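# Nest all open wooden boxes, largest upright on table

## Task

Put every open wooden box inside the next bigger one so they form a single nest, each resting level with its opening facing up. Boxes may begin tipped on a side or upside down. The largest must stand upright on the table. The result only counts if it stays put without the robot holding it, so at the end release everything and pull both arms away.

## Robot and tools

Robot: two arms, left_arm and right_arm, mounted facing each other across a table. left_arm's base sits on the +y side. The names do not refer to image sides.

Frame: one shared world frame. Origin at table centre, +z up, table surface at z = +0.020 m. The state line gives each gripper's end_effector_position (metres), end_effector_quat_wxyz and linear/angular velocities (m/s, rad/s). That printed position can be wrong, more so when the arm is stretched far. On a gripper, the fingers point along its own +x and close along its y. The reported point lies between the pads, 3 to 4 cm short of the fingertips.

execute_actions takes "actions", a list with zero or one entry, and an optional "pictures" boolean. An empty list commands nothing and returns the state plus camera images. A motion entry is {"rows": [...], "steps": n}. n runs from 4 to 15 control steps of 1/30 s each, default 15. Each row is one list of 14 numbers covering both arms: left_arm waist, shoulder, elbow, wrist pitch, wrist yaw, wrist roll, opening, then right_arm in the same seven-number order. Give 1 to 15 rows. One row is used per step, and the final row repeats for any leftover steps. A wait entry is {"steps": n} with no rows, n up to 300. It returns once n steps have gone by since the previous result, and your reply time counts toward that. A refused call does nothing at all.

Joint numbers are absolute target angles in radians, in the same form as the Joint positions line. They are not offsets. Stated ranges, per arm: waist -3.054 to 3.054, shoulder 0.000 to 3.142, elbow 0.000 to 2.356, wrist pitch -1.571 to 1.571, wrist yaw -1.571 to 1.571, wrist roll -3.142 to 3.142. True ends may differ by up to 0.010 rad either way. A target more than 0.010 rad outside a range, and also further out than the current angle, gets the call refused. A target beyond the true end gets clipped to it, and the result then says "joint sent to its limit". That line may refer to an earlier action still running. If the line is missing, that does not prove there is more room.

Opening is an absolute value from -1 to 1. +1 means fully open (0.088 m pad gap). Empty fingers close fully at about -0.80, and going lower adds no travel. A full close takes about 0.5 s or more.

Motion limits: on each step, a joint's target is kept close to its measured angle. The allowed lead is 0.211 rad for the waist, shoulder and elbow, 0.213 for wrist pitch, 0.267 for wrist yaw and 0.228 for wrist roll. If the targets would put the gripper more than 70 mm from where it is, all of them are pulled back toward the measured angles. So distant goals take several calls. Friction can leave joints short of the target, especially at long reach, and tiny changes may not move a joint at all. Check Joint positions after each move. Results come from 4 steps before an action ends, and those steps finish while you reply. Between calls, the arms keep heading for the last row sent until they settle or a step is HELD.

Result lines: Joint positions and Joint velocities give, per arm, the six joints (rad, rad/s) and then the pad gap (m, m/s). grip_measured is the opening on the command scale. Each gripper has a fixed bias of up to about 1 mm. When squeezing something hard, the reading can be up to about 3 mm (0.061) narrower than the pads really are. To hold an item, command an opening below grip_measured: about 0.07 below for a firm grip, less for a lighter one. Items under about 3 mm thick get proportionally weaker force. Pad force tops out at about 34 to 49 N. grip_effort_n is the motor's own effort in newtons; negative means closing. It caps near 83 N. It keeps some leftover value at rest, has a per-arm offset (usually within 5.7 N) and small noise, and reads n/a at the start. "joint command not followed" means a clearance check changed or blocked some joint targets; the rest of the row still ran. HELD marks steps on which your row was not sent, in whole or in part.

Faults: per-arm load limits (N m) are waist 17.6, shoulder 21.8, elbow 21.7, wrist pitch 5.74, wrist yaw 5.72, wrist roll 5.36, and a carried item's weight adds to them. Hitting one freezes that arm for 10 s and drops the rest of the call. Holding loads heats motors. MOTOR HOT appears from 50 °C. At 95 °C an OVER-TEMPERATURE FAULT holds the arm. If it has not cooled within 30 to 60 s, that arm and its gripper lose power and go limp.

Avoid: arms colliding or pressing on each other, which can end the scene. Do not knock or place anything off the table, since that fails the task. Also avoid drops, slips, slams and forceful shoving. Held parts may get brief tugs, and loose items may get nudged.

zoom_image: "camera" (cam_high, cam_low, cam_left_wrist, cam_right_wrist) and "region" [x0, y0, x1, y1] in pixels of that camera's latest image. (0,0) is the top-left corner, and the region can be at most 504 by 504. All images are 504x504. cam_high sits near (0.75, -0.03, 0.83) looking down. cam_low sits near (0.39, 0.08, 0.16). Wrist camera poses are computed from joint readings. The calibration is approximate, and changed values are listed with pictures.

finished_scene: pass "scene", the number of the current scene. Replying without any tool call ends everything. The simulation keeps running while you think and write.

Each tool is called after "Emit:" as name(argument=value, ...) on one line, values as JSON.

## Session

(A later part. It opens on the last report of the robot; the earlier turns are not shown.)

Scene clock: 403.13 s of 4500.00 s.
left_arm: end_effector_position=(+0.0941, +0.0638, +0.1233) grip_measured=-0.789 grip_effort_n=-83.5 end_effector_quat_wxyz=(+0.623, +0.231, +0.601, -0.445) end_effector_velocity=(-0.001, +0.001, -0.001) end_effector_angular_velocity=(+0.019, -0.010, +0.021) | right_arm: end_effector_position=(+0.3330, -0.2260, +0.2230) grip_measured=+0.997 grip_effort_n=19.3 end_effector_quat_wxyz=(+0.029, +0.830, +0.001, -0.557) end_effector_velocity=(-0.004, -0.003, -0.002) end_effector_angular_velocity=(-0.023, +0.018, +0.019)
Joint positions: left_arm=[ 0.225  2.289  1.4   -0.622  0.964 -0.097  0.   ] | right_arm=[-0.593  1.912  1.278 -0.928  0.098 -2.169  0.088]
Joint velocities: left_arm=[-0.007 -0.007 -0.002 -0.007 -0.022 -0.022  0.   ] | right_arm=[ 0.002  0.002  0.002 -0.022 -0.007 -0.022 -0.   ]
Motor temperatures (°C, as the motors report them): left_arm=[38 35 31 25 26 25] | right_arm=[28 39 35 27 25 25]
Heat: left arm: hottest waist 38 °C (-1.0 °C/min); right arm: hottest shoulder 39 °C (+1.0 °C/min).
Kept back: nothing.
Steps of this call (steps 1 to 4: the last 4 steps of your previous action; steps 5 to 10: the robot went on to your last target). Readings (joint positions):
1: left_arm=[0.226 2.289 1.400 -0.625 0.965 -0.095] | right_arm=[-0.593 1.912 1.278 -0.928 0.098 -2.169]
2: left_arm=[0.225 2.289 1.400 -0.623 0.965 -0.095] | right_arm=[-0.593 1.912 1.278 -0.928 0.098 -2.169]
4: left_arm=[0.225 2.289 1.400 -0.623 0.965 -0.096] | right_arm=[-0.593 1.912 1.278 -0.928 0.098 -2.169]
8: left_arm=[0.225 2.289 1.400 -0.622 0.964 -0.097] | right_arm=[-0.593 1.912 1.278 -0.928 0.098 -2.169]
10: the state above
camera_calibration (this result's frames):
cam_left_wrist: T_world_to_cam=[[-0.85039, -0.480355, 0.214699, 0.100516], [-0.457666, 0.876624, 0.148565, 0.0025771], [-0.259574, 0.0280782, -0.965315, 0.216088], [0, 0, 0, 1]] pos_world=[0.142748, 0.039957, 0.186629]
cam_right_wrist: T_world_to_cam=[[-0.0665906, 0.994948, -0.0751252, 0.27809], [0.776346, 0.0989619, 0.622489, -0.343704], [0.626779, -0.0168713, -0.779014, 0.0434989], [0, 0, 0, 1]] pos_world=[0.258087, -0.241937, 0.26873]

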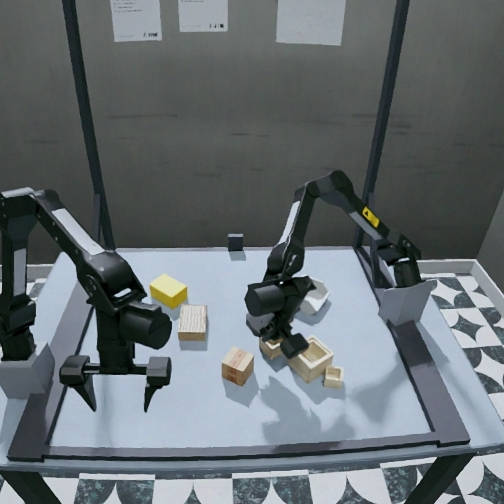

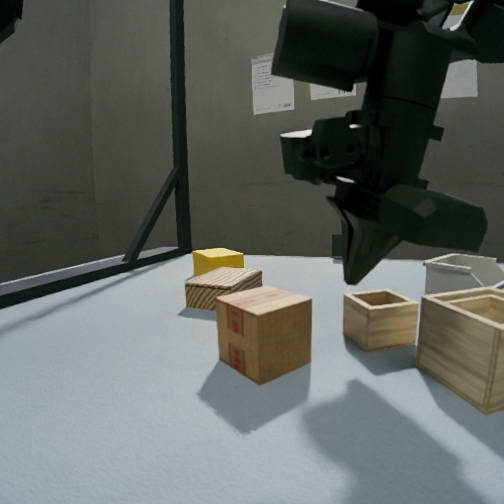

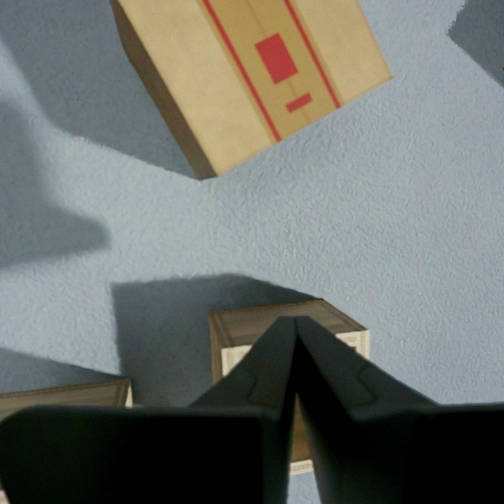

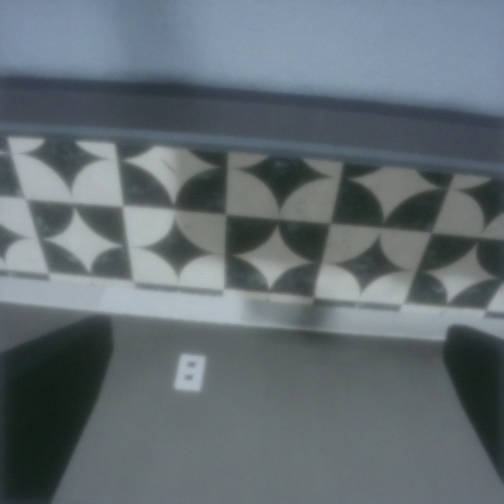

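Emit:
execute_actions(actions=[{"rows":[[0.235,2.28,1.355,-0.695,0.945,-0.15,-0.85,-0.593,1.912,1.278,-0.928,0.098,-2.169,1]],"steps":15}])

Emit:
execute_actions(actions=[{"steps":10}], pictures=true)

Scene clock: 403.67 s of 4500.00 s.
left_arm: end_effector_position=(+0.0907, +0.0859, +0.1150) grip_measured=-0.789 grip_effort_n=-83.5 end_effector_quat_wxyz=(+0.625, +0.206, +0.644, -0.390) end_effector_velocity=(-0.005, +0.009, +0.001) end_effector_angular_velocity=(+0.044, +0.030, +0.078) | right_arm: end_effector_position=(+0.3330, -0.2260, +0.2230) grip_measured=+0.997 grip_effort_n=19.3 end_effector_quat_wxyz=(+0.029, +0.830, +0.001, -0.557) end_effector_velocity=(-0.003, -0.002, -0.001) end_effector_angular_velocity=(-0.006, +0.010, +0.009)
Joint positions: left_arm=[ 0.229  2.289  1.362 -0.689  0.95  -0.144  0.   ] | right_arm=[-0.593  1.912  1.278 -0.928  0.098 -2.169  0.088]
Joint velocities: left_arm=[ 0.002 -0.007 -0.002 -0.066 -0.007 -0.037  0.   ] | right_arm=[ 0.002 -0.007 -0.007 -0.007 -0.007 -0.007  0.   ]
Motor temperatures (°C, as the motors report them): left_arm=[38 35 31 25 26 25] | right_arm=[28 39 35 27 25 25]
Heat: left arm: hottest waist 38 °C (-1.0 °C/min); right arm: hottest shoulder 39 °C (+1.0 °C/min).
Steps of this call (steps 1 to 5: the robot went on to your last target; steps 6 to 16: the first 11 steps of this action). Readings (joint positions):
6: left_arm=[0.225 2.289 1.398 -0.624 0.963 -0.103] | right_arm=[-0.593 1.912 1.278 -0.928 0.098 -2.169]
7: left_arm=[0.226 2.289 1.393 -0.639 0.960 -0.113] | right_arm=[-0.593 1.912 1.278 -0.928 0.098 -2.169]
9: left_arm=[0.227 2.289 1.380 -0.665 0.956 -0.128] | right_arm=[-0.593 1.912 1.278 -0.928 0.098 -2.169]
13: left_arm=[0.229 2.289 1.362 -0.685 0.950 -0.141] | right_arm=[-0.593 1.912 1.278 -0.928 0.098 -2.169]
16: the state above

Scene clock: 404.00 s of 4500.00 s.
left_arm: end_effector_position=(+0.0904, +0.0869, +0.1147) grip_measured=-0.789 grip_effort_n=-83.5 end_effector_quat_wxyz=(+0.625, +0.205, +0.647, -0.387) end_effector_velocity=(-0.003, +0.001, -0.000) end_effector_angular_velocity=(+0.007, +0.018, +0.038) | right_arm: end_effector_position=(+0.3330, -0.2260, +0.2230) grip_measured=+0.997 grip_effort_n=19.8 end_effector_quat_wxyz=(+0.029, +0.830, +0.001, -0.557) end_effector_velocity=(+0.002, -0.000, +0.001) end_effector_angular_velocity=(-0.005, -0.009, +0.019)
Joint positions: left_arm=[ 0.229  2.289  1.36  -0.693  0.949 -0.147  0.   ] | right_arm=[-0.593  1.912  1.278 -0.928  0.098 -2.169  0.088]
Joint velocities: left_arm=[-0.002 -0.002 -0.002 -0.007  0.007 -0.037  0.   ] | right_arm=[-0.002 -0.002 -0.002  0.007  0.007 -0.022 -0.   ]
Motor temperatures (°C, as the motors report them): left_arm=[39 35 31 25 26 25] | right_arm=[28 39 35 27 25 25]
Heat: left arm: hottest waist 39 °C (+0.0 °C/min); right arm: hottest shoulder 39 °C (+1.0 °C/min).
Kept back: nothing.
Steps of this call (steps 1 to 4: the last 4 steps of your previous action; steps 5 to 10: the robot went on to your last target). Readings (joint positions):
1: left_arm=[0.229 2.289 1.362 -0.690 0.950 -0.145] | right_arm=[-0.593 1.912 1.278 -0.928 0.098 -2.169]
2: left_arm=[0.229 2.289 1.361 -0.691 0.949 -0.145] | right_arm=[-0.593 1.912 1.278 -0.928 0.098 -2.169]
4: left_arm=[0.229 2.289 1.360 -0.692 0.949 -0.146] | right_arm=[-0.593 1.912 1.278 -0.928 0.098 -2.169]
8: left_arm=[0.229 2.289 1.360 -0.693 0.949 -0.147] | right_arm=[-0.593 1.912 1.278 -0.928 0.098 -2.169]
10: the state above
camera_calibration (this result's frames):
cam_left_wrist: T_world_to_cam=[[-0.771698, -0.598983, 0.21378, 0.113624], [-0.553285, 0.798039, 0.238767, -0.0129535], [-0.313622, 0.0659752, -0.947253, 0.205672], [0, 0, 0, 1]] pos_world=[0.14502, 0.064827, 0.173626]
cam_right_wrist: T_world_to_cam=[[-0.0665906, 0.994948, -0.0751252, 0.27809], [0.776346, 0.0989619, 0.622489, -0.343704], [0.626779, -0.0168713, -0.779014, 0.0434989], [0, 0, 0, 1]] pos_world=[0.258087, -0.241937, 0.26873]

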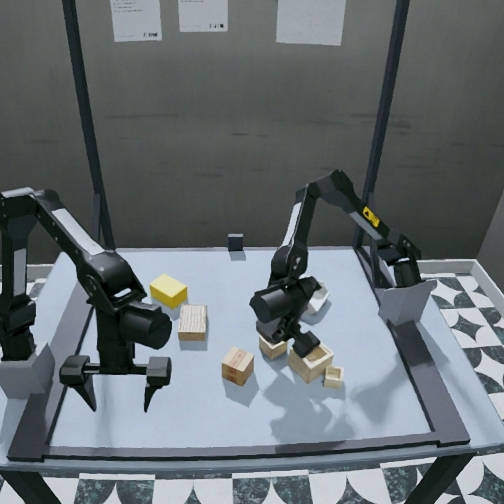

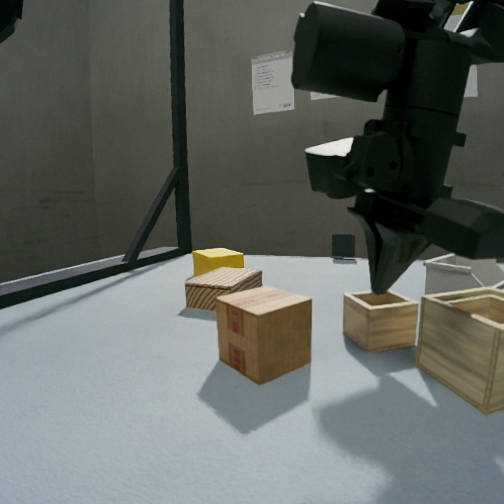

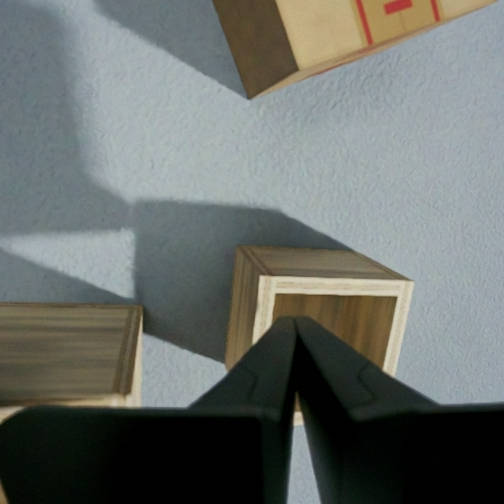

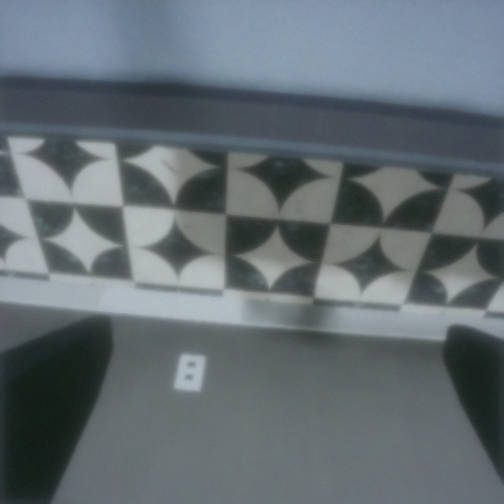

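Emit:
execute_actions(actions=[{"rows":[[0.24,2.26,1.36,-0.66,0.72,-0.147,-0.85,-0.593,1.912,1.278,-0.928,0.098,-2.169,1]],"steps":15}])

Emit:
execute_actions(actions=[{"steps":10}], pictures=true)

Scene clock: 404.97 s of 4500.00 s.
left_arm: end_effector_position=(+0.1200, +0.0971, +0.1171) grip_measured=-0.789 grip_effort_n=-83.5 end_effector_quat_wxyz=(+0.679, +0.266, +0.597, -0.336) end_effector_velocity=(+0.010, +0.004, +0.002) end_effector_angular_velocity=(+0.039, -0.085, +0.023) | right_arm: end_effector_position=(+0.3330, -0.2260, +0.2230) grip_measured=+0.997 grip_effort_n=19.3 end_effector_quat_wxyz=(+0.029, +0.830, +0.001, -0.557) end_effector_velocity=(+0.000, -0.007, +0.000) end_effector_angular_velocity=(-0.022, +0.006, -0.007)
Joint positions: left_arm=[ 0.237  2.275  1.36  -0.664  0.736 -0.147  0.   ] | right_arm=[-0.593  1.912  1.278 -0.928  0.098 -2.169  0.088]
Joint velocities: left_arm=[-0.002 -0.012 -0.002  0.007 -0.095 -0.022  0.   ] | right_arm=[-0.007 -0.002 -0.002 -0.022  0.007 -0.007 -0.   ]
Motor temperatures (°C, as the motors report them): left_arm=[39 35 31 25 26 25] | right_arm=[28 39 35 27 25 25]
Heat: left arm: hottest waist 39 °C (+0.0 °C/min); right arm: hottest shoulder 39 °C (+1.0 °C/min).
Steps of this call (steps 1 to 15: the robot went on to your last target; steps 16 to 18: nothing new was sent; steps 19 to 29: the first 11 steps of this action). Readings (joint positions):
19: left_arm=[0.229 2.288 1.360 -0.693 0.928 -0.147] | right_arm=[-0.593 1.912 1.278 -0.928 0.098 -2.169]
20: left_arm=[0.229 2.285 1.360 -0.686 0.873 -0.147] | right_arm=[-0.593 1.912 1.278 -0.928 0.098 -2.169]
22: left_arm=[0.232 2.282 1.360 -0.675 0.808 -0.147] | right_arm=[-0.593 1.912 1.278 -0.928 0.098 -2.169]
26: left_arm=[0.236 2.277 1.360 -0.666 0.752 -0.147] | right_arm=[-0.593 1.912 1.278 -0.928 0.098 -2.169]
29: the state above

Scene clock: 405.30 s of 4500.00 s.
left_arm: end_effector_position=(+0.1216, +0.0976, +0.1174) grip_measured=-0.789 grip_effort_n=-83.5 end_effector_quat_wxyz=(+0.681, +0.269, +0.594, -0.333) end_effector_velocity=(-0.001, +0.000, +0.000) end_effector_angular_velocity=(+0.006, -0.003, +0.008) | right_arm: end_effector_position=(+0.3330, -0.2260, +0.2230) grip_measured=+0.997 grip_effort_n=18.8 end_effector_quat_wxyz=(+0.029, +0.830, +0.001, -0.557) end_effector_velocity=(+0.002, -0.000, +0.001) end_effector_angular_velocity=(-0.005, -0.009, +0.019)
Joint positions: left_arm=[ 0.237  2.275  1.36  -0.662  0.725 -0.147  0.   ] | right_arm=[-0.593  1.912  1.278 -0.928  0.098 -2.169  0.088]
Joint velocities: left_arm=[-0.002 -0.002  0.002 -0.007 -0.007 -0.007 -0.   ] | right_arm=[-0.002 -0.002 -0.002  0.007  0.007 -0.022 -0.   ]
Motor temperatures (°C, as the motors report them): left_arm=[39 35 31 25 26 25] | right_arm=[28 39 35 27 25 25]
Heat: left arm: hottest waist 39 °C (+0.0 °C/min); right arm: hottest shoulder 39 °C (+1.0 °C/min).
Kept back: nothing.
Steps of this call (steps 1 to 4: the last 4 steps of your previous action; steps 5 to 10: the robot went on to your last target). Readings (joint positions):
1: left_arm=[0.237 2.275 1.360 -0.663 0.733 -0.147] | right_arm=[-0.593 1.912 1.278 -0.928 0.098 -2.169]
2: left_arm=[0.237 2.275 1.360 -0.663 0.731 -0.147] | right_arm=[-0.593 1.912 1.278 -0.928 0.098 -2.169]
4: left_arm=[0.237 2.275 1.360 -0.663 0.728 -0.147] | right_arm=[-0.593 1.912 1.278 -0.928 0.098 -2.169]
8: left_arm=[0.237 2.275 1.360 -0.662 0.725 -0.147] | right_arm=[-0.593 1.912 1.278 -0.928 0.098 -2.169]
10: the state above
camera_calibration (this result's frames):
cam_left_wrist: T_world_to_cam=[[-0.789994, -0.613098, -0.00456264, 0.172706], [-0.60335, 0.776068, 0.183544, 0.00984737], [-0.108989, 0.147751, -0.983001, 0.188667], [0, 0, 0, 1]] pos_world=[0.162941, 0.0703675, 0.184441]
cam_right_wrist: T_world_to_cam=[[-0.0665906, 0.994948, -0.0751252, 0.27809], [0.776346, 0.0989619, 0.622489, -0.343704], [0.626779, -0.0168713, -0.779014, 0.0434989], [0, 0, 0, 1]] pos_world=[0.258087, -0.241937, 0.26873]

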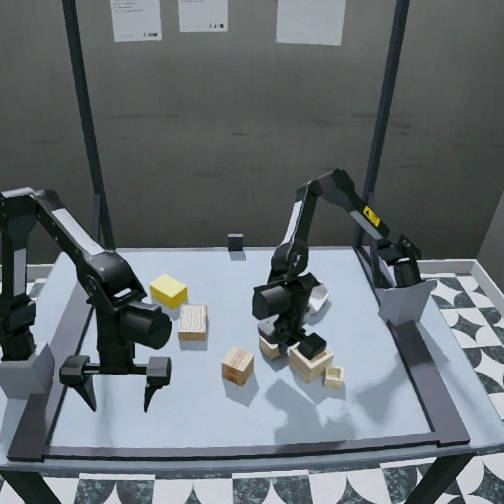

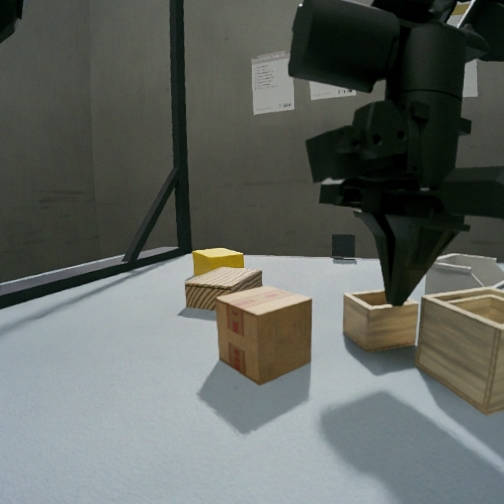

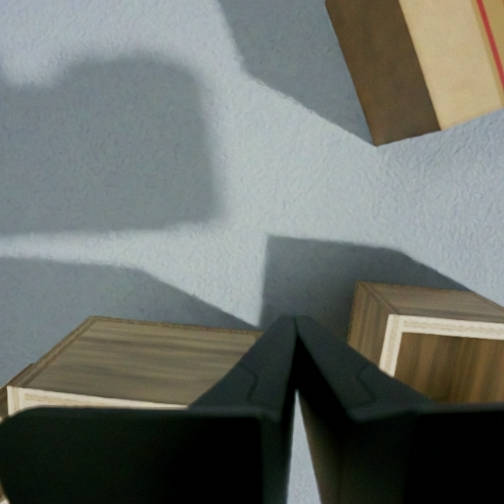

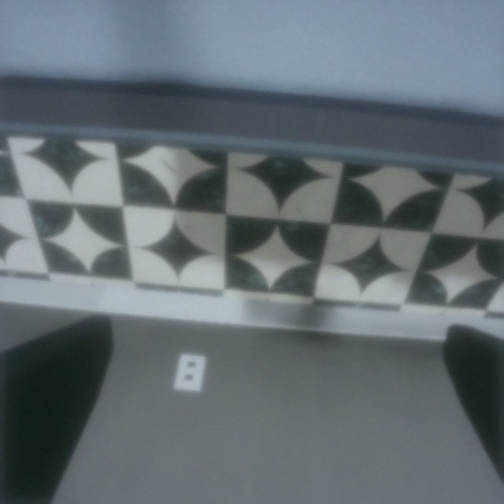

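Emit:
execute_actions(actions=[{"rows":[[0.16,2.375,1.56,-1.01,0.72,-0.147,-0.85,-0.593,1.912,1.278,-0.928,0.098,-2.169,1]],"steps":15}])

Emit:
execute_actions(actions=[{"steps":15}], pictures=true)

Scene clock: 406.07 s of 4500.00 s.
left_arm: end_effector_position=(+0.0893, +0.0965, +0.1028) grip_measured=-0.789 grip_effort_n=-83.5 end_effector_quat_wxyz=(+0.633, +0.287, +0.670, -0.261) end_effector_velocity=(-0.007, +0.027, -0.002) end_effector_angular_velocity=(+0.149, +0.070, +0.158) | right_arm: end_effector_position=(+0.3330, -0.2260, +0.2230) grip_measured=+0.997 grip_effort_n=19.3 end_effector_quat_wxyz=(+0.029, +0.830, +0.001, -0.557) end_effector_velocity=(-0.001, -0.002, -0.000) end_effector_angular_velocity=(-0.004, +0.010, +0.004)
Joint positions: left_arm=[ 0.157  2.357  1.543 -0.981  0.72  -0.147  0.   ] | right_arm=[-0.593  1.912  1.278 -0.928  0.098 -2.169  0.088]
Joint velocities: left_arm=[ 0.007  0.061  0.066 -0.227 -0.022 -0.007 -0.   ] | right_arm=[-0.002 -0.002 -0.002 -0.007 -0.007 -0.007 -0.   ]
Motor temperatures (°C, as the motors report them): left_arm=[39 35 31 25 26 25] | right_arm=[28 39 35 27 25 25]
Heat: left arm: hottest waist 39 °C (+0.0 °C/min); right arm: hottest shoulder 39 °C (+1.0 °C/min).
Steps of this call (steps 1 to 12: the robot went on to your last target; steps 13 to 23: the first 11 steps of this action). Readings (joint positions):
13: left_arm=[0.235 2.281 1.377 -0.689 0.721 -0.147] | right_arm=[-0.593 1.912 1.278 -0.928 0.098 -2.169]
14: left_arm=[0.227 2.297 1.415 -0.744 0.720 -0.147] | right_arm=[-0.593 1.912 1.278 -0.928 0.098 -2.169]
16: left_arm=[0.201 2.326 1.480 -0.821 0.720 -0.147] | right_arm=[-0.593 1.912 1.278 -0.928 0.098 -2.169]
20: left_arm=[0.160 2.347 1.530 -0.947 0.720 -0.147] | right_arm=[-0.593 1.912 1.278 -0.928 0.098 -2.169]
23: the state above

Scene clock: 406.57 s of 4500.00 s.
left_arm: end_effector_position=(+0.0879, +0.0984, +0.1030) grip_measured=-0.789 grip_effort_n=-83.5 end_effector_quat_wxyz=(+0.630, +0.285, +0.677, -0.253) end_effector_velocity=(-0.000, +0.003, -0.002) end_effector_angular_velocity=(+0.013, +0.000, -0.002) | right_arm: end_effector_position=(+0.3330, -0.2260, +0.2230) grip_measured=+0.997 grip_effort_n=19.3 end_effector_quat_wxyz=(+0.029, +0.830, +0.001, -0.557) end_effector_velocity=(-0.004, +0.002, +0.001) end_effector_angular_velocity=(+0.004, +0.018, +0.027)
Joint positions: left_arm=[ 0.157  2.363  1.553 -1.008  0.72  -0.147  0.   ] | right_arm=[-0.593  1.912  1.278 -0.928  0.098 -2.169  0.088]
Joint velocities: left_arm=[-0.002  0.002 -0.002 -0.007 -0.007  0.007 -0.   ] | right_arm=[ 0.002 -0.007  0.002 -0.007 -0.022 -0.022  0.   ]
Motor temperatures (°C, as the motors report them): left_arm=[39 35 31 25 26 25] | right_arm=[28 39 35 27 25 25]
Heat: left arm: hottest waist 39 °C (+0.0 °C/min); right arm: hottest shoulder 39 °C (+1.0 °C/min).
Kept back: nothing.
Steps of this call (steps 1 to 4: the last 4 steps of your previous action; steps 5 to 15: the robot went on to your last target). Readings (joint positions):
1: left_arm=[0.157 2.359 1.545 -0.988 0.720 -0.147] | right_arm=[-0.593 1.912 1.278 -0.928 0.098 -2.169]
2: left_arm=[0.157 2.361 1.546 -0.993 0.720 -0.147] | right_arm=[-0.593 1.912 1.278 -0.928 0.098 -2.169]
4: left_arm=[0.157 2.362 1.548 -0.999 0.720 -0.147] | right_arm=[-0.593 1.912 1.278 -0.928 0.098 -2.169]
8: left_arm=[0.157 2.363 1.551 -1.005 0.720 -0.147] | right_arm=[-0.593 1.912 1.278 -0.928 0.098 -2.169]
15: the state above
camera_calibration (this result's frames):
cam_left_wrist: T_world_to_cam=[[-0.72742, -0.684866, -0.0426412, 0.151954], [-0.639679, 0.654313, 0.403342, -0.0159204], [-0.248334, 0.320676, -0.914055, 0.158912], [0, 0, 0, 1]] pos_world=[0.139813, 0.0635257, 0.158155]
cam_right_wrist: T_world_to_cam=[[-0.0665906, 0.994948, -0.0751252, 0.27809], [0.776346, 0.0989619, 0.622489, -0.343704], [0.626779, -0.0168713, -0.779014, 0.0434989], [0, 0, 0, 1]] pos_world=[0.258087, -0.241937, 0.26873]

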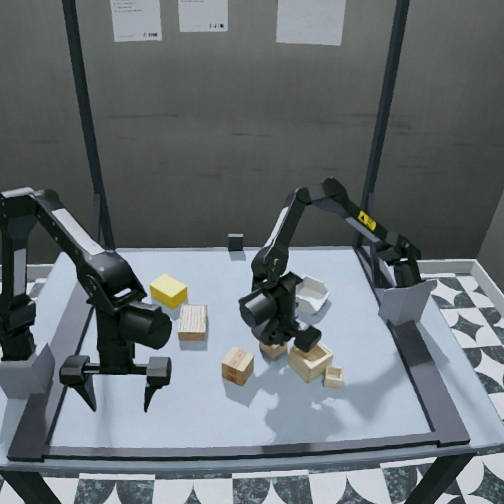

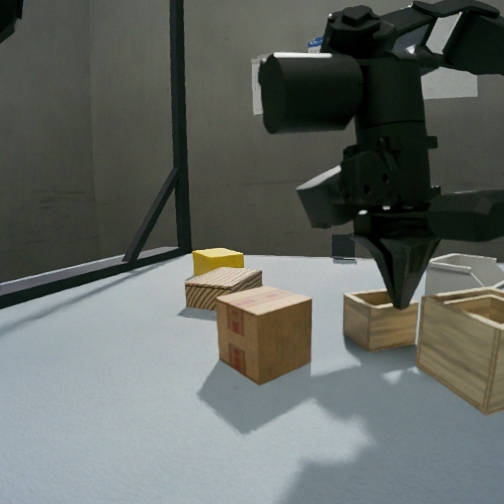

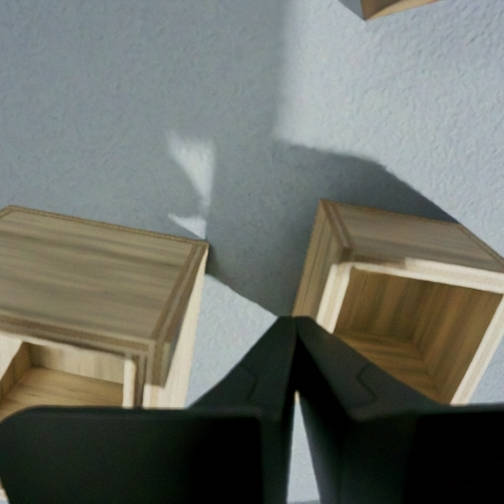

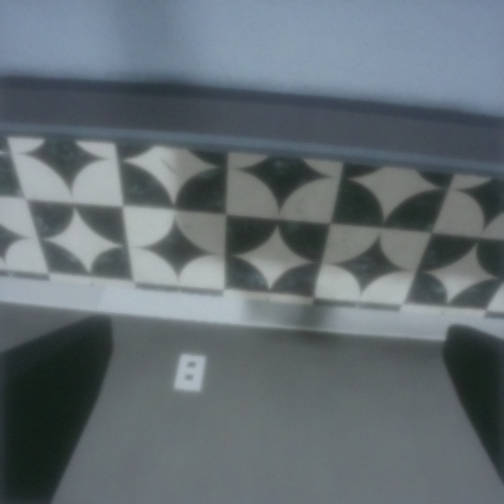

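Emit:
execute_actions(actions=[{"rows":[[0.157,2.25,1.553,-1.12,0.72,-0.147,-0.85,-0.593,1.912,1.278,-0.928,0.098,-2.169,1]],"steps":12}])

Emit:
execute_actions(actions=[{"rows":[[0.147,2.133,1.453,-1.06,0.74,0.05,-0.85,-0.593,1.912,1.278,-0.928,0.098,-2.169,1]],"steps":15}])

Emit:
execute_actions(actions=[{"steps":15}], pictures=true)

Scene clock: 407.27 s of 4500.00 s.
left_arm: end_effector_position=(+0.0613, +0.0958, +0.1298) grip_measured=-0.789 grip_effort_n=-83.5 end_effector_quat_wxyz=(+0.629, +0.285, +0.678, -0.252) end_effector_velocity=(-0.052, -0.026, +0.063) end_effector_angular_velocity=(-0.090, -0.051, -0.086) | right_arm: end_effector_position=(+0.3330, -0.2260, +0.2230) grip_measured=+0.997 grip_effort_n=18.8 end_effector_quat_wxyz=(+0.029, +0.830, +0.001, -0.557) end_effector_velocity=(-0.000, -0.000, -0.001) end_effector_angular_velocity=(+0.004, +0.005, +0.006)
Joint positions: left_arm=[ 0.157  2.27   1.552 -1.104  0.72  -0.147  0.   ] | right_arm=[-0.593  1.912  1.278 -0.928  0.098 -2.169  0.088]
Joint velocities: left_arm=[-0.002 -0.227  0.007 -0.095  0.007 -0.007  0.   ] | right_arm=[-0.002 -0.002 -0.007  0.007 -0.007 -0.007 -0.   ]
Motor temperatures (°C, as the motors report them): left_arm=[39 35 31 25 26 25] | right_arm=[28 39 35 27 25 25]
Heat: left arm: hottest waist 39 °C (+0.0 °C/min); right arm: hottest shoulder 39 °C (+1.0 °C/min).
Steps of this call (steps 1 to 13: the robot went on to your last target; steps 14 to 21: the first 8 steps of this action). Readings (joint positions):
14: left_arm=[0.157 2.359 1.553 -1.016 0.720 -0.147] | right_arm=[-0.593 1.912 1.278 -0.928 0.098 -2.169]
15: left_arm=[0.157 2.350 1.553 -1.043 0.720 -0.147] | right_arm=[-0.593 1.912 1.278 -0.928 0.098 -2.169]
17: left_arm=[0.157 2.323 1.550 -1.081 0.720 -0.147] | right_arm=[-0.593 1.912 1.278 -0.928 0.098 -2.169]
21: the state above

Scene clock: 407.77 s of 4500.00 s.
left_arm: end_effector_position=(+0.0368, +0.0951, +0.1451) grip_measured=-0.789 grip_effort_n=-83.5 end_effector_quat_wxyz=(+0.605, +0.347, +0.629, -0.344) end_effector_velocity=(+0.003, +0.017, -0.013) end_effector_angular_velocity=(+0.033, +0.014, -0.052) | right_arm: end_effector_position=(+0.3330, -0.2260, +0.2230) grip_measured=+0.997 grip_effort_n=19.3 end_effector_quat_wxyz=(+0.029, +0.830, +0.001, -0.557) end_effector_velocity=(+0.000, +0.001, +0.000) end_effector_angular_velocity=(+0.008, +0.003, +0.008)
Joint positions: left_arm=[ 0.146  2.146  1.467 -1.065  0.736  0.036  0.   ] | right_arm=[-0.593  1.912  1.278 -0.928  0.098 -2.169  0.088]
Joint velocities: left_arm=[-0.002  0.002 -0.066  0.022 -0.007  0.081 -0.   ] | right_arm=[-0.002 -0.002 -0.002  0.007 -0.007 -0.007 -0.   ]
Motor temperatures (°C, as the motors report them): left_arm=[39 35 31 25 26 25] | right_arm=[28 39 35 27 25 25]
Heat: left arm: hottest waist 39 °C (+0.0 °C/min); right arm: hottest shoulder 39 °C (+1.0 °C/min).
Steps of this call (steps 1 to 4: the last 4 steps of your previous action; steps 5 to 15: the first 11 steps of this action). Readings (joint positions):
5: left_arm=[0.157 2.254 1.543 -1.106 0.720 -0.125] | right_arm=[-0.593 1.912 1.278 -0.928 0.098 -2.169]
6: left_arm=[0.156 2.238 1.522 -1.093 0.721 -0.082] | right_arm=[-0.593 1.912 1.278 -0.928 0.098 -2.169]
8: left_arm=[0.153 2.202 1.490 -1.088 0.727 -0.027] | right_arm=[-0.593 1.912 1.278 -0.928 0.098 -2.169]
12: left_arm=[0.146 2.154 1.473 -1.069 0.735 0.023] | right_arm=[-0.593 1.912 1.278 -0.928 0.098 -2.169]
15: the state above

Scene clock: 408.27 s of 4500.00 s.
left_arm: end_effector_position=(+0.0371, +0.0972, +0.1436) grip_measured=-0.789 grip_effort_n=-83.5 end_effector_quat_wxyz=(+0.602, +0.350, +0.629, -0.346) end_effector_velocity=(-0.002, +0.005, -0.002) end_effector_angular_velocity=(+0.022, +0.005, +0.008) | right_arm: end_effector_position=(+0.3330, -0.2260, +0.2230) grip_measured=+0.997 grip_effort_n=19.3 end_effector_quat_wxyz=(+0.029, +0.830, +0.001, -0.557) end_effector_velocity=(-0.004, -0.004, -0.003) end_effector_angular_velocity=(-0.008, +0.033, -0.012)
Joint positions: left_arm=[ 0.146  2.146  1.458 -1.062  0.736  0.047  0.   ] | right_arm=[-0.593  1.912  1.278 -0.928  0.098 -2.169  0.088]
Joint velocities: left_arm=[-0.002  0.002 -0.002 -0.022 -0.007  0.007 -0.   ] | right_arm=[-0.002  0.002 -0.002 -0.022 -0.022  0.007 -0.   ]
Motor temperatures (°C, as the motors report them): left_arm=[39 35 31 25 26 25] | right_arm=[28 39 35 27 25 25]
Heat: left arm: hottest waist 39 °C (+0.0 °C/min); right arm: hottest shoulder 39 °C (+1.0 °C/min).
Kept back: nothing.
Steps of this call (steps 1 to 4: the last 4 steps of your previous action; steps 5 to 15: the robot went on to your last target). Readings (joint positions):
1: left_arm=[0.146 2.146 1.464 -1.064 0.736 0.039] | right_arm=[-0.593 1.912 1.278 -0.928 0.098 -2.169]
2: left_arm=[0.146 2.146 1.462 -1.064 0.736 0.041] | right_arm=[-0.593 1.912 1.278 -0.928 0.098 -2.169]
4: left_arm=[0.146 2.146 1.459 -1.064 0.736 0.043] | right_arm=[-0.593 1.912 1.278 -0.928 0.098 -2.169]
8: left_arm=[0.146 2.146 1.459 -1.062 0.736 0.046] | right_arm=[-0.593 1.912 1.278 -0.928 0.098 -2.169]
15: the state above
camera_calibration (this result's frames):
cam_left_wrist: T_world_to_cam=[[-0.872714, -0.488023, -0.0142502, 0.0981095], [-0.459311, 0.810775, 0.362873, -0.080134], [-0.165537, 0.32323, -0.93173, 0.182951], [0, 0, 0, 1]] pos_world=[0.0791003, 0.0537151, 0.200938]
cam_right_wrist: T_world_to_cam=[[-0.0665906, 0.994948, -0.0751252, 0.27809], [0.776346, 0.0989619, 0.622489, -0.343704], [0.626779, -0.0168713, -0.779014, 0.0434989], [0, 0, 0, 1]] pos_world=[0.258087, -0.241937, 0.26873]

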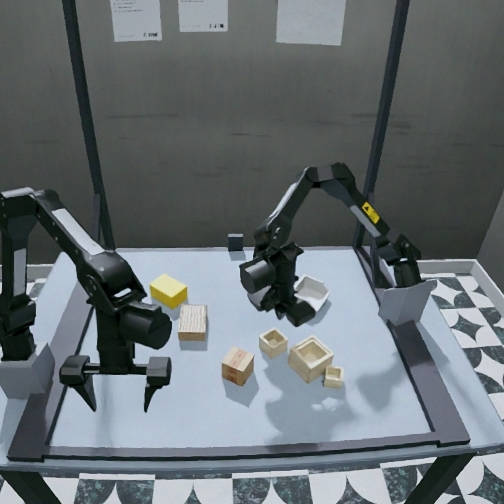

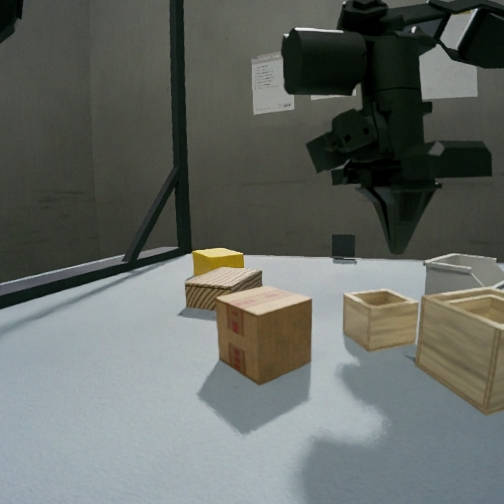

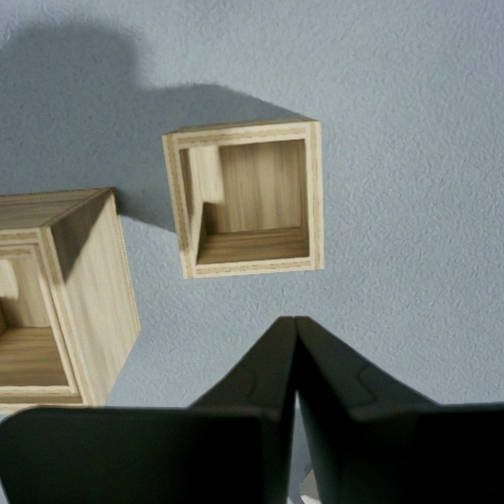

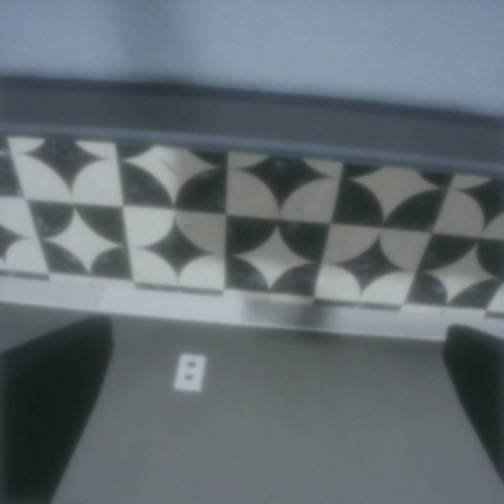

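Emit:
execute_actions(actions=[{"rows":[[0.125,2.285,1.495,-0.955,0.736,-0.03,-0.85,-0.593,1.912,1.278,-0.928,0.098,-2.169,1]],"steps":15}])

Emit:
execute_actions(actions=[{"steps":12}], pictures=true)

Scene clock: 408.93 s of 4500.00 s.
left_arm: end_effector_position=(+0.0634, +0.0927, +0.1083) grip_measured=-0.789 grip_effort_n=-83.5 end_effector_quat_wxyz=(+0.607, +0.337, +0.642, -0.326) end_effector_velocity=(+0.002, -0.011, +0.002) end_effector_angular_velocity=(-0.035, -0.013, -0.014) | right_arm: end_effector_position=(+0.3330, -0.2260, +0.2230) grip_measured=+0.997 grip_effort_n=19.3 end_effector_quat_wxyz=(+0.029, +0.830, +0.001, -0.557) end_effector_velocity=(-0.003, -0.001, -0.001) end_effector_angular_velocity=(-0.006, +0.010, +0.009)
Joint positions: left_arm=[ 0.124  2.272  1.485 -0.963  0.737 -0.023  0.   ] | right_arm=[-0.593  1.912  1.278 -0.928  0.098 -2.169  0.088]
Joint velocities: left_arm=[-0.002 -0.002  0.012  0.037  0.007 -0.022 -0.   ] | right_arm=[ 0.002 -0.002 -0.002 -0.007 -0.007 -0.007 -0.   ]
Motor temperatures (°C, as the motors report them): left_arm=[39 36 31 25 26 25] | right_arm=[28 39 35 27 25 25]
Heat: left arm: hottest waist 39 °C (+0.0 °C/min); right arm: hottest shoulder 39 °C (+1.0 °C/min).
Steps of this call (steps 1 to 9: the robot went on to your last target; steps 10 to 20: the first 11 steps of this action). Readings (joint positions):
10: left_arm=[0.146 2.154 1.459 -1.055 0.736 0.040] | right_arm=[-0.593 1.912 1.278 -0.928 0.098 -2.169]
11: left_arm=[0.143 2.170 1.466 -1.031 0.737 0.025] | right_arm=[-0.593 1.912 1.278 -0.928 0.098 -2.169]
13: left_arm=[0.136 2.210 1.484 -0.989 0.737 0.004] | right_arm=[-0.593 1.912 1.278 -0.928 0.098 -2.169]
17: left_arm=[0.125 2.266 1.485 -0.970 0.737 -0.017] | right_arm=[-0.593 1.912 1.278 -0.928 0.098 -2.169]
20: the state above

Scene clock: 409.33 s of 4500.00 s.
left_arm: end_effector_position=(+0.0644, +0.0911, +0.1083) grip_measured=-0.789 grip_effort_n=-83.5 end_effector_quat_wxyz=(+0.609, +0.336, +0.640, -0.327) end_effector_velocity=(-0.003, +0.001, -0.000) end_effector_angular_velocity=(+0.003, +0.009, +0.011) | right_arm: end_effector_position=(+0.3330, -0.2260, +0.2230) grip_measured=+0.997 grip_effort_n=19.3 end_effector_quat_wxyz=(+0.029, +0.830, +0.001, -0.557) end_effector_velocity=(-0.003, +0.003, -0.001) end_effector_angular_velocity=(+0.013, +0.015, +0.015)
Joint positions: left_arm=[ 0.124  2.274  1.488 -0.957  0.737 -0.027  0.   ] | right_arm=[-0.593  1.912  1.278 -0.928  0.098 -2.169  0.088]
Joint velocities: left_arm=[-0.002 -0.002 -0.002 -0.007  0.007 -0.007 -0.   ] | right_arm=[ 0.002 -0.002 -0.002  0.007 -0.022 -0.007 -0.   ]
Motor temperatures (°C, as the motors report them): left_arm=[39 35 31 25 26 25] | right_arm=[28 39 35 27 25 25]
Heat: left arm: hottest waist 39 °C (+0.0 °C/min); right arm: hottest shoulder 39 °C (+1.0 °C/min).
Kept back: nothing.
Steps of this call (steps 1 to 4: the last 4 steps of your previous action; steps 5 to 12: the robot went on to your last target). Readings (joint positions):
1: left_arm=[0.124 2.272 1.486 -0.961 0.737 -0.024] | right_arm=[-0.593 1.912 1.278 -0.928 0.098 -2.169]
2: left_arm=[0.124 2.272 1.487 -0.960 0.737 -0.024] | right_arm=[-0.593 1.912 1.278 -0.928 0.098 -2.169]
4: left_arm=[0.124 2.272 1.488 -0.958 0.737 -0.025] | right_arm=[-0.593 1.912 1.278 -0.928 0.098 -2.169]
8: left_arm=[0.124 2.273 1.488 -0.957 0.737 -0.027] | right_arm=[-0.593 1.912 1.278 -0.928 0.098 -2.169]
12: the state above
camera_calibration (this result's frames):
cam_left_wrist: T_world_to_cam=[[-0.845795, -0.533193, -0.0183212, 0.121275], [-0.500734, 0.781519, 0.372147, -0.0454924], [-0.184108, 0.323934, -0.927993, 0.157231], [0, 0, 0, 1]] pos_world=[0.108742, 0.0492836, 0.165061]
cam_right_wrist: T_world_to_cam=[[-0.0665906, 0.994948, -0.0751252, 0.27809], [0.776346, 0.0989619, 0.622489, -0.343704], [0.626779, -0.0168713, -0.779014, 0.0434989], [0, 0, 0, 1]] pos_world=[0.258087, -0.241937, 0.26873]

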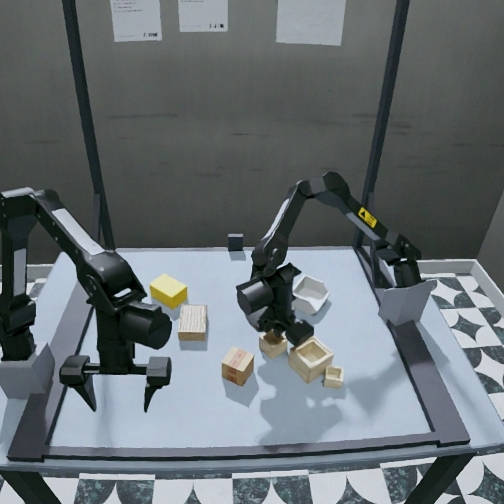

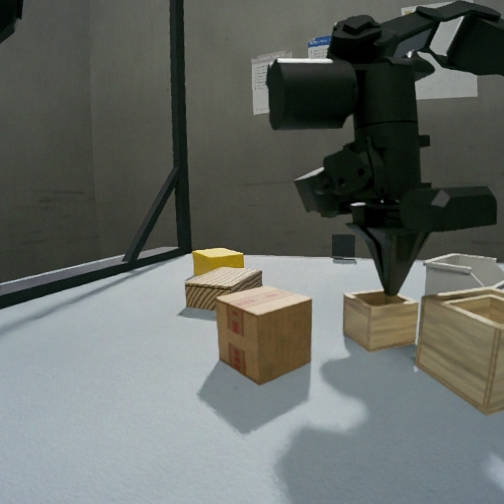

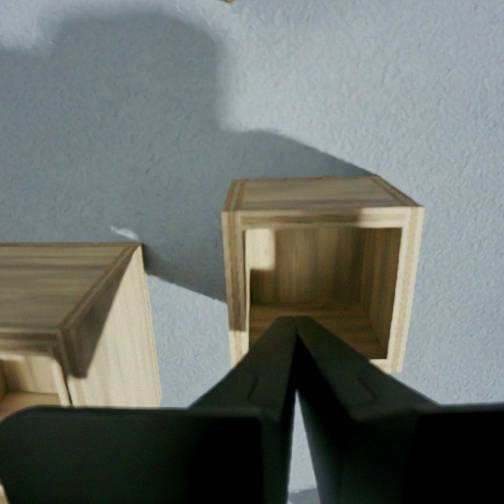

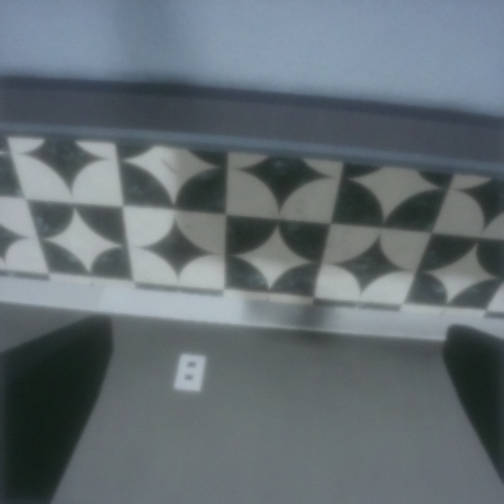

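Emit:
execute_actions(actions=[{"rows":[[0.095,2.325,1.54,-0.957,0.737,-0.06,-0.85,-0.593,1.912,1.278,-0.928,0.098,-2.169,1]],"steps":15}])

Emit:
execute_actions(actions=[{"steps":10}], pictures=true)

Scene clock: 410.00 s of 4500.00 s.
left_arm: end_effector_position=(+0.0631, +0.0831, +0.0962) grip_measured=-0.789 grip_effort_n=-83.5 end_effector_quat_wxyz=(+0.605, +0.340, +0.645, -0.321) end_effector_velocity=(-0.001, -0.005, +0.001) end_effector_angular_velocity=(+0.001, -0.010, +0.008) | right_arm: end_effector_position=(+0.3330, -0.2260, +0.2230) grip_measured=+0.997 grip_effort_n=18.8 end_effector_quat_wxyz=(+0.029, +0.830, +0.001, -0.557) end_effector_velocity=(-0.003, -0.001, -0.001) end_effector_angular_velocity=(-0.011, +0.011, +0.022)
Joint positions: left_arm=[ 0.093  2.313  1.53  -0.955  0.737 -0.055  0.   ] | right_arm=[-0.593  1.912  1.278 -0.928  0.098 -2.169  0.088]
Joint velocities: left_arm=[-0.007  0.002  0.022 -0.007 -0.007 -0.022  0.   ] | right_arm=[ 0.002 -0.002 -0.002 -0.007 -0.007 -0.022 -0.   ]
Motor temperatures (°C, as the motors report them): left_arm=[39 35 31 25 26 25] | right_arm=[28 39 35 27 25 25]
Heat: left arm: hottest waist 39 °C (+0.0 °C/min); right arm: hottest shoulder 39 °C (+1.0 °C/min).
Steps of this call (steps 1 to 9: the robot went on to your last target; steps 10 to 20: the first 11 steps of this action). Readings (joint positions):
10: left_arm=[0.123 2.277 1.492 -0.958 0.737 -0.031] | right_arm=[-0.593 1.912 1.278 -0.928 0.098 -2.169]
11: left_arm=[0.120 2.284 1.501 -0.958 0.737 -0.038] | right_arm=[-0.593 1.912 1.278 -0.928 0.098 -2.169]
13: left_arm=[0.110 2.298 1.518 -0.955 0.737 -0.045] | right_arm=[-0.593 1.912 1.278 -0.928 0.098 -2.169]
17: left_arm=[0.095 2.310 1.527 -0.955 0.737 -0.053] | right_arm=[-0.593 1.912 1.278 -0.928 0.098 -2.169]
20: the state above

Scene clock: 410.33 s of 4500.00 s.
left_arm: end_effector_position=(+0.0632, +0.0824, +0.0964) grip_measured=-0.789 grip_effort_n=-83.5 end_effector_quat_wxyz=(+0.605, +0.340, +0.644, -0.321) end_effector_velocity=(-0.001, +0.002, -0.000) end_effector_angular_velocity=(+0.010, -0.003, -0.005) | right_arm: end_effector_position=(+0.3330, -0.2260, +0.2230) grip_measured=+0.997 grip_effort_n=19.3 end_effector_quat_wxyz=(+0.029, +0.830, +0.001, -0.557) end_effector_velocity=(-0.003, -0.001, -0.001) end_effector_angular_velocity=(-0.003, +0.023, +0.020)
Joint positions: left_arm=[ 0.093  2.313  1.533 -0.955  0.737 -0.057  0.   ] | right_arm=[-0.593  1.912  1.278 -0.928  0.098 -2.169  0.088]
Joint velocities: left_arm=[-0.002 -0.002 -0.002 -0.007 -0.007  0.007 -0.   ] | right_arm=[-0.002 -0.002 -0.002 -0.007 -0.022 -0.022  0.   ]
Motor temperatures (°C, as the motors report them): left_arm=[39 35 31 25 26 25] | right_arm=[28 39 35 27 25 25]
Heat: left arm: hottest waist 39 °C (+0.0 °C/min); right arm: hottest shoulder 39 °C (+1.0 °C/min).
Kept back: nothing.
Steps of this call (steps 1 to 4: the last 4 steps of your previous action; steps 5 to 10: the robot went on to your last target). Readings (joint positions):
1: left_arm=[0.093 2.313 1.531 -0.955 0.737 -0.056] | right_arm=[-0.593 1.912 1.278 -0.928 0.098 -2.169]
2: left_arm=[0.093 2.313 1.532 -0.955 0.737 -0.056] | right_arm=[-0.593 1.912 1.278 -0.928 0.098 -2.169]
4: left_arm=[0.093 2.313 1.532 -0.955 0.737 -0.056] | right_arm=[-0.593 1.912 1.278 -0.928 0.098 -2.169]
8: left_arm=[0.093 2.313 1.533 -0.955 0.737 -0.057] | right_arm=[-0.593 1.912 1.278 -0.928 0.098 -2.169]
10: the state above
camera_calibration (this result's frames):
cam_left_wrist: T_world_to_cam=[[-0.84457, -0.534917, -0.0237909, 0.116073], [-0.501217, 0.774169, 0.38658, -0.0355878], [-0.18837, 0.338418, -0.921949, 0.147348], [0, 0, 0, 1]] pos_world=[0.10795, 0.0397749, 0.152366]
cam_right_wrist: T_world_to_cam=[[-0.0665906, 0.994948, -0.0751252, 0.27809], [0.776346, 0.0989619, 0.622489, -0.343704], [0.626779, -0.0168713, -0.779014, 0.0434989], [0, 0, 0, 1]] pos_world=[0.258087, -0.241937, 0.26873]

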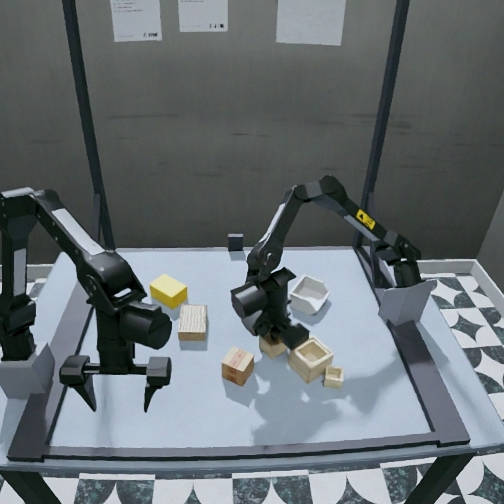

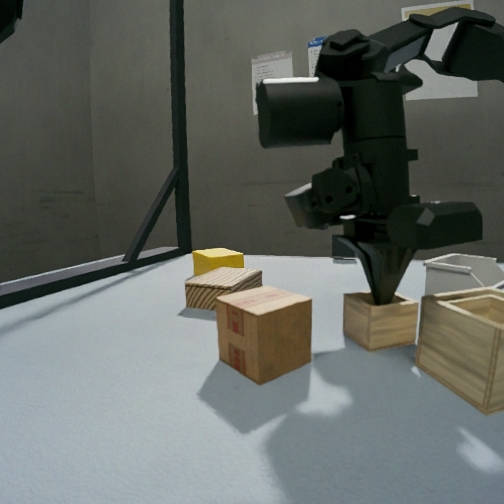

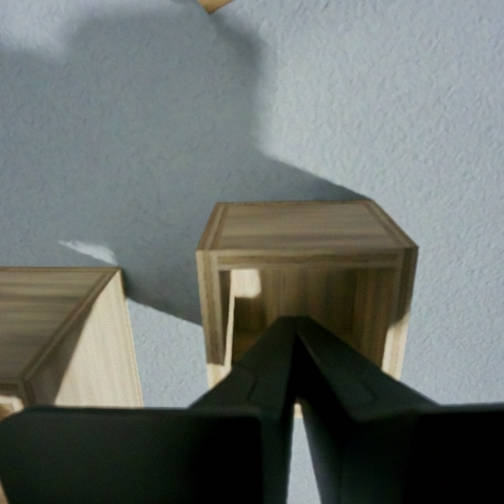

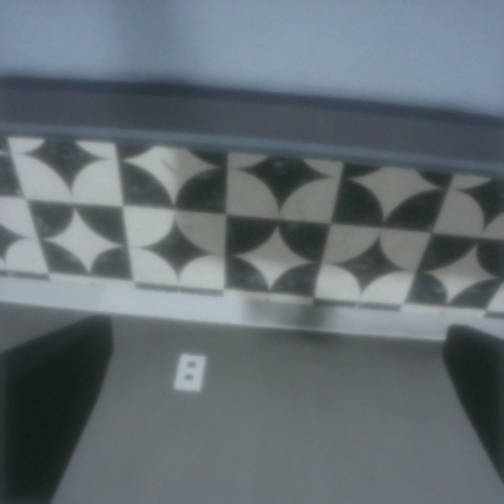

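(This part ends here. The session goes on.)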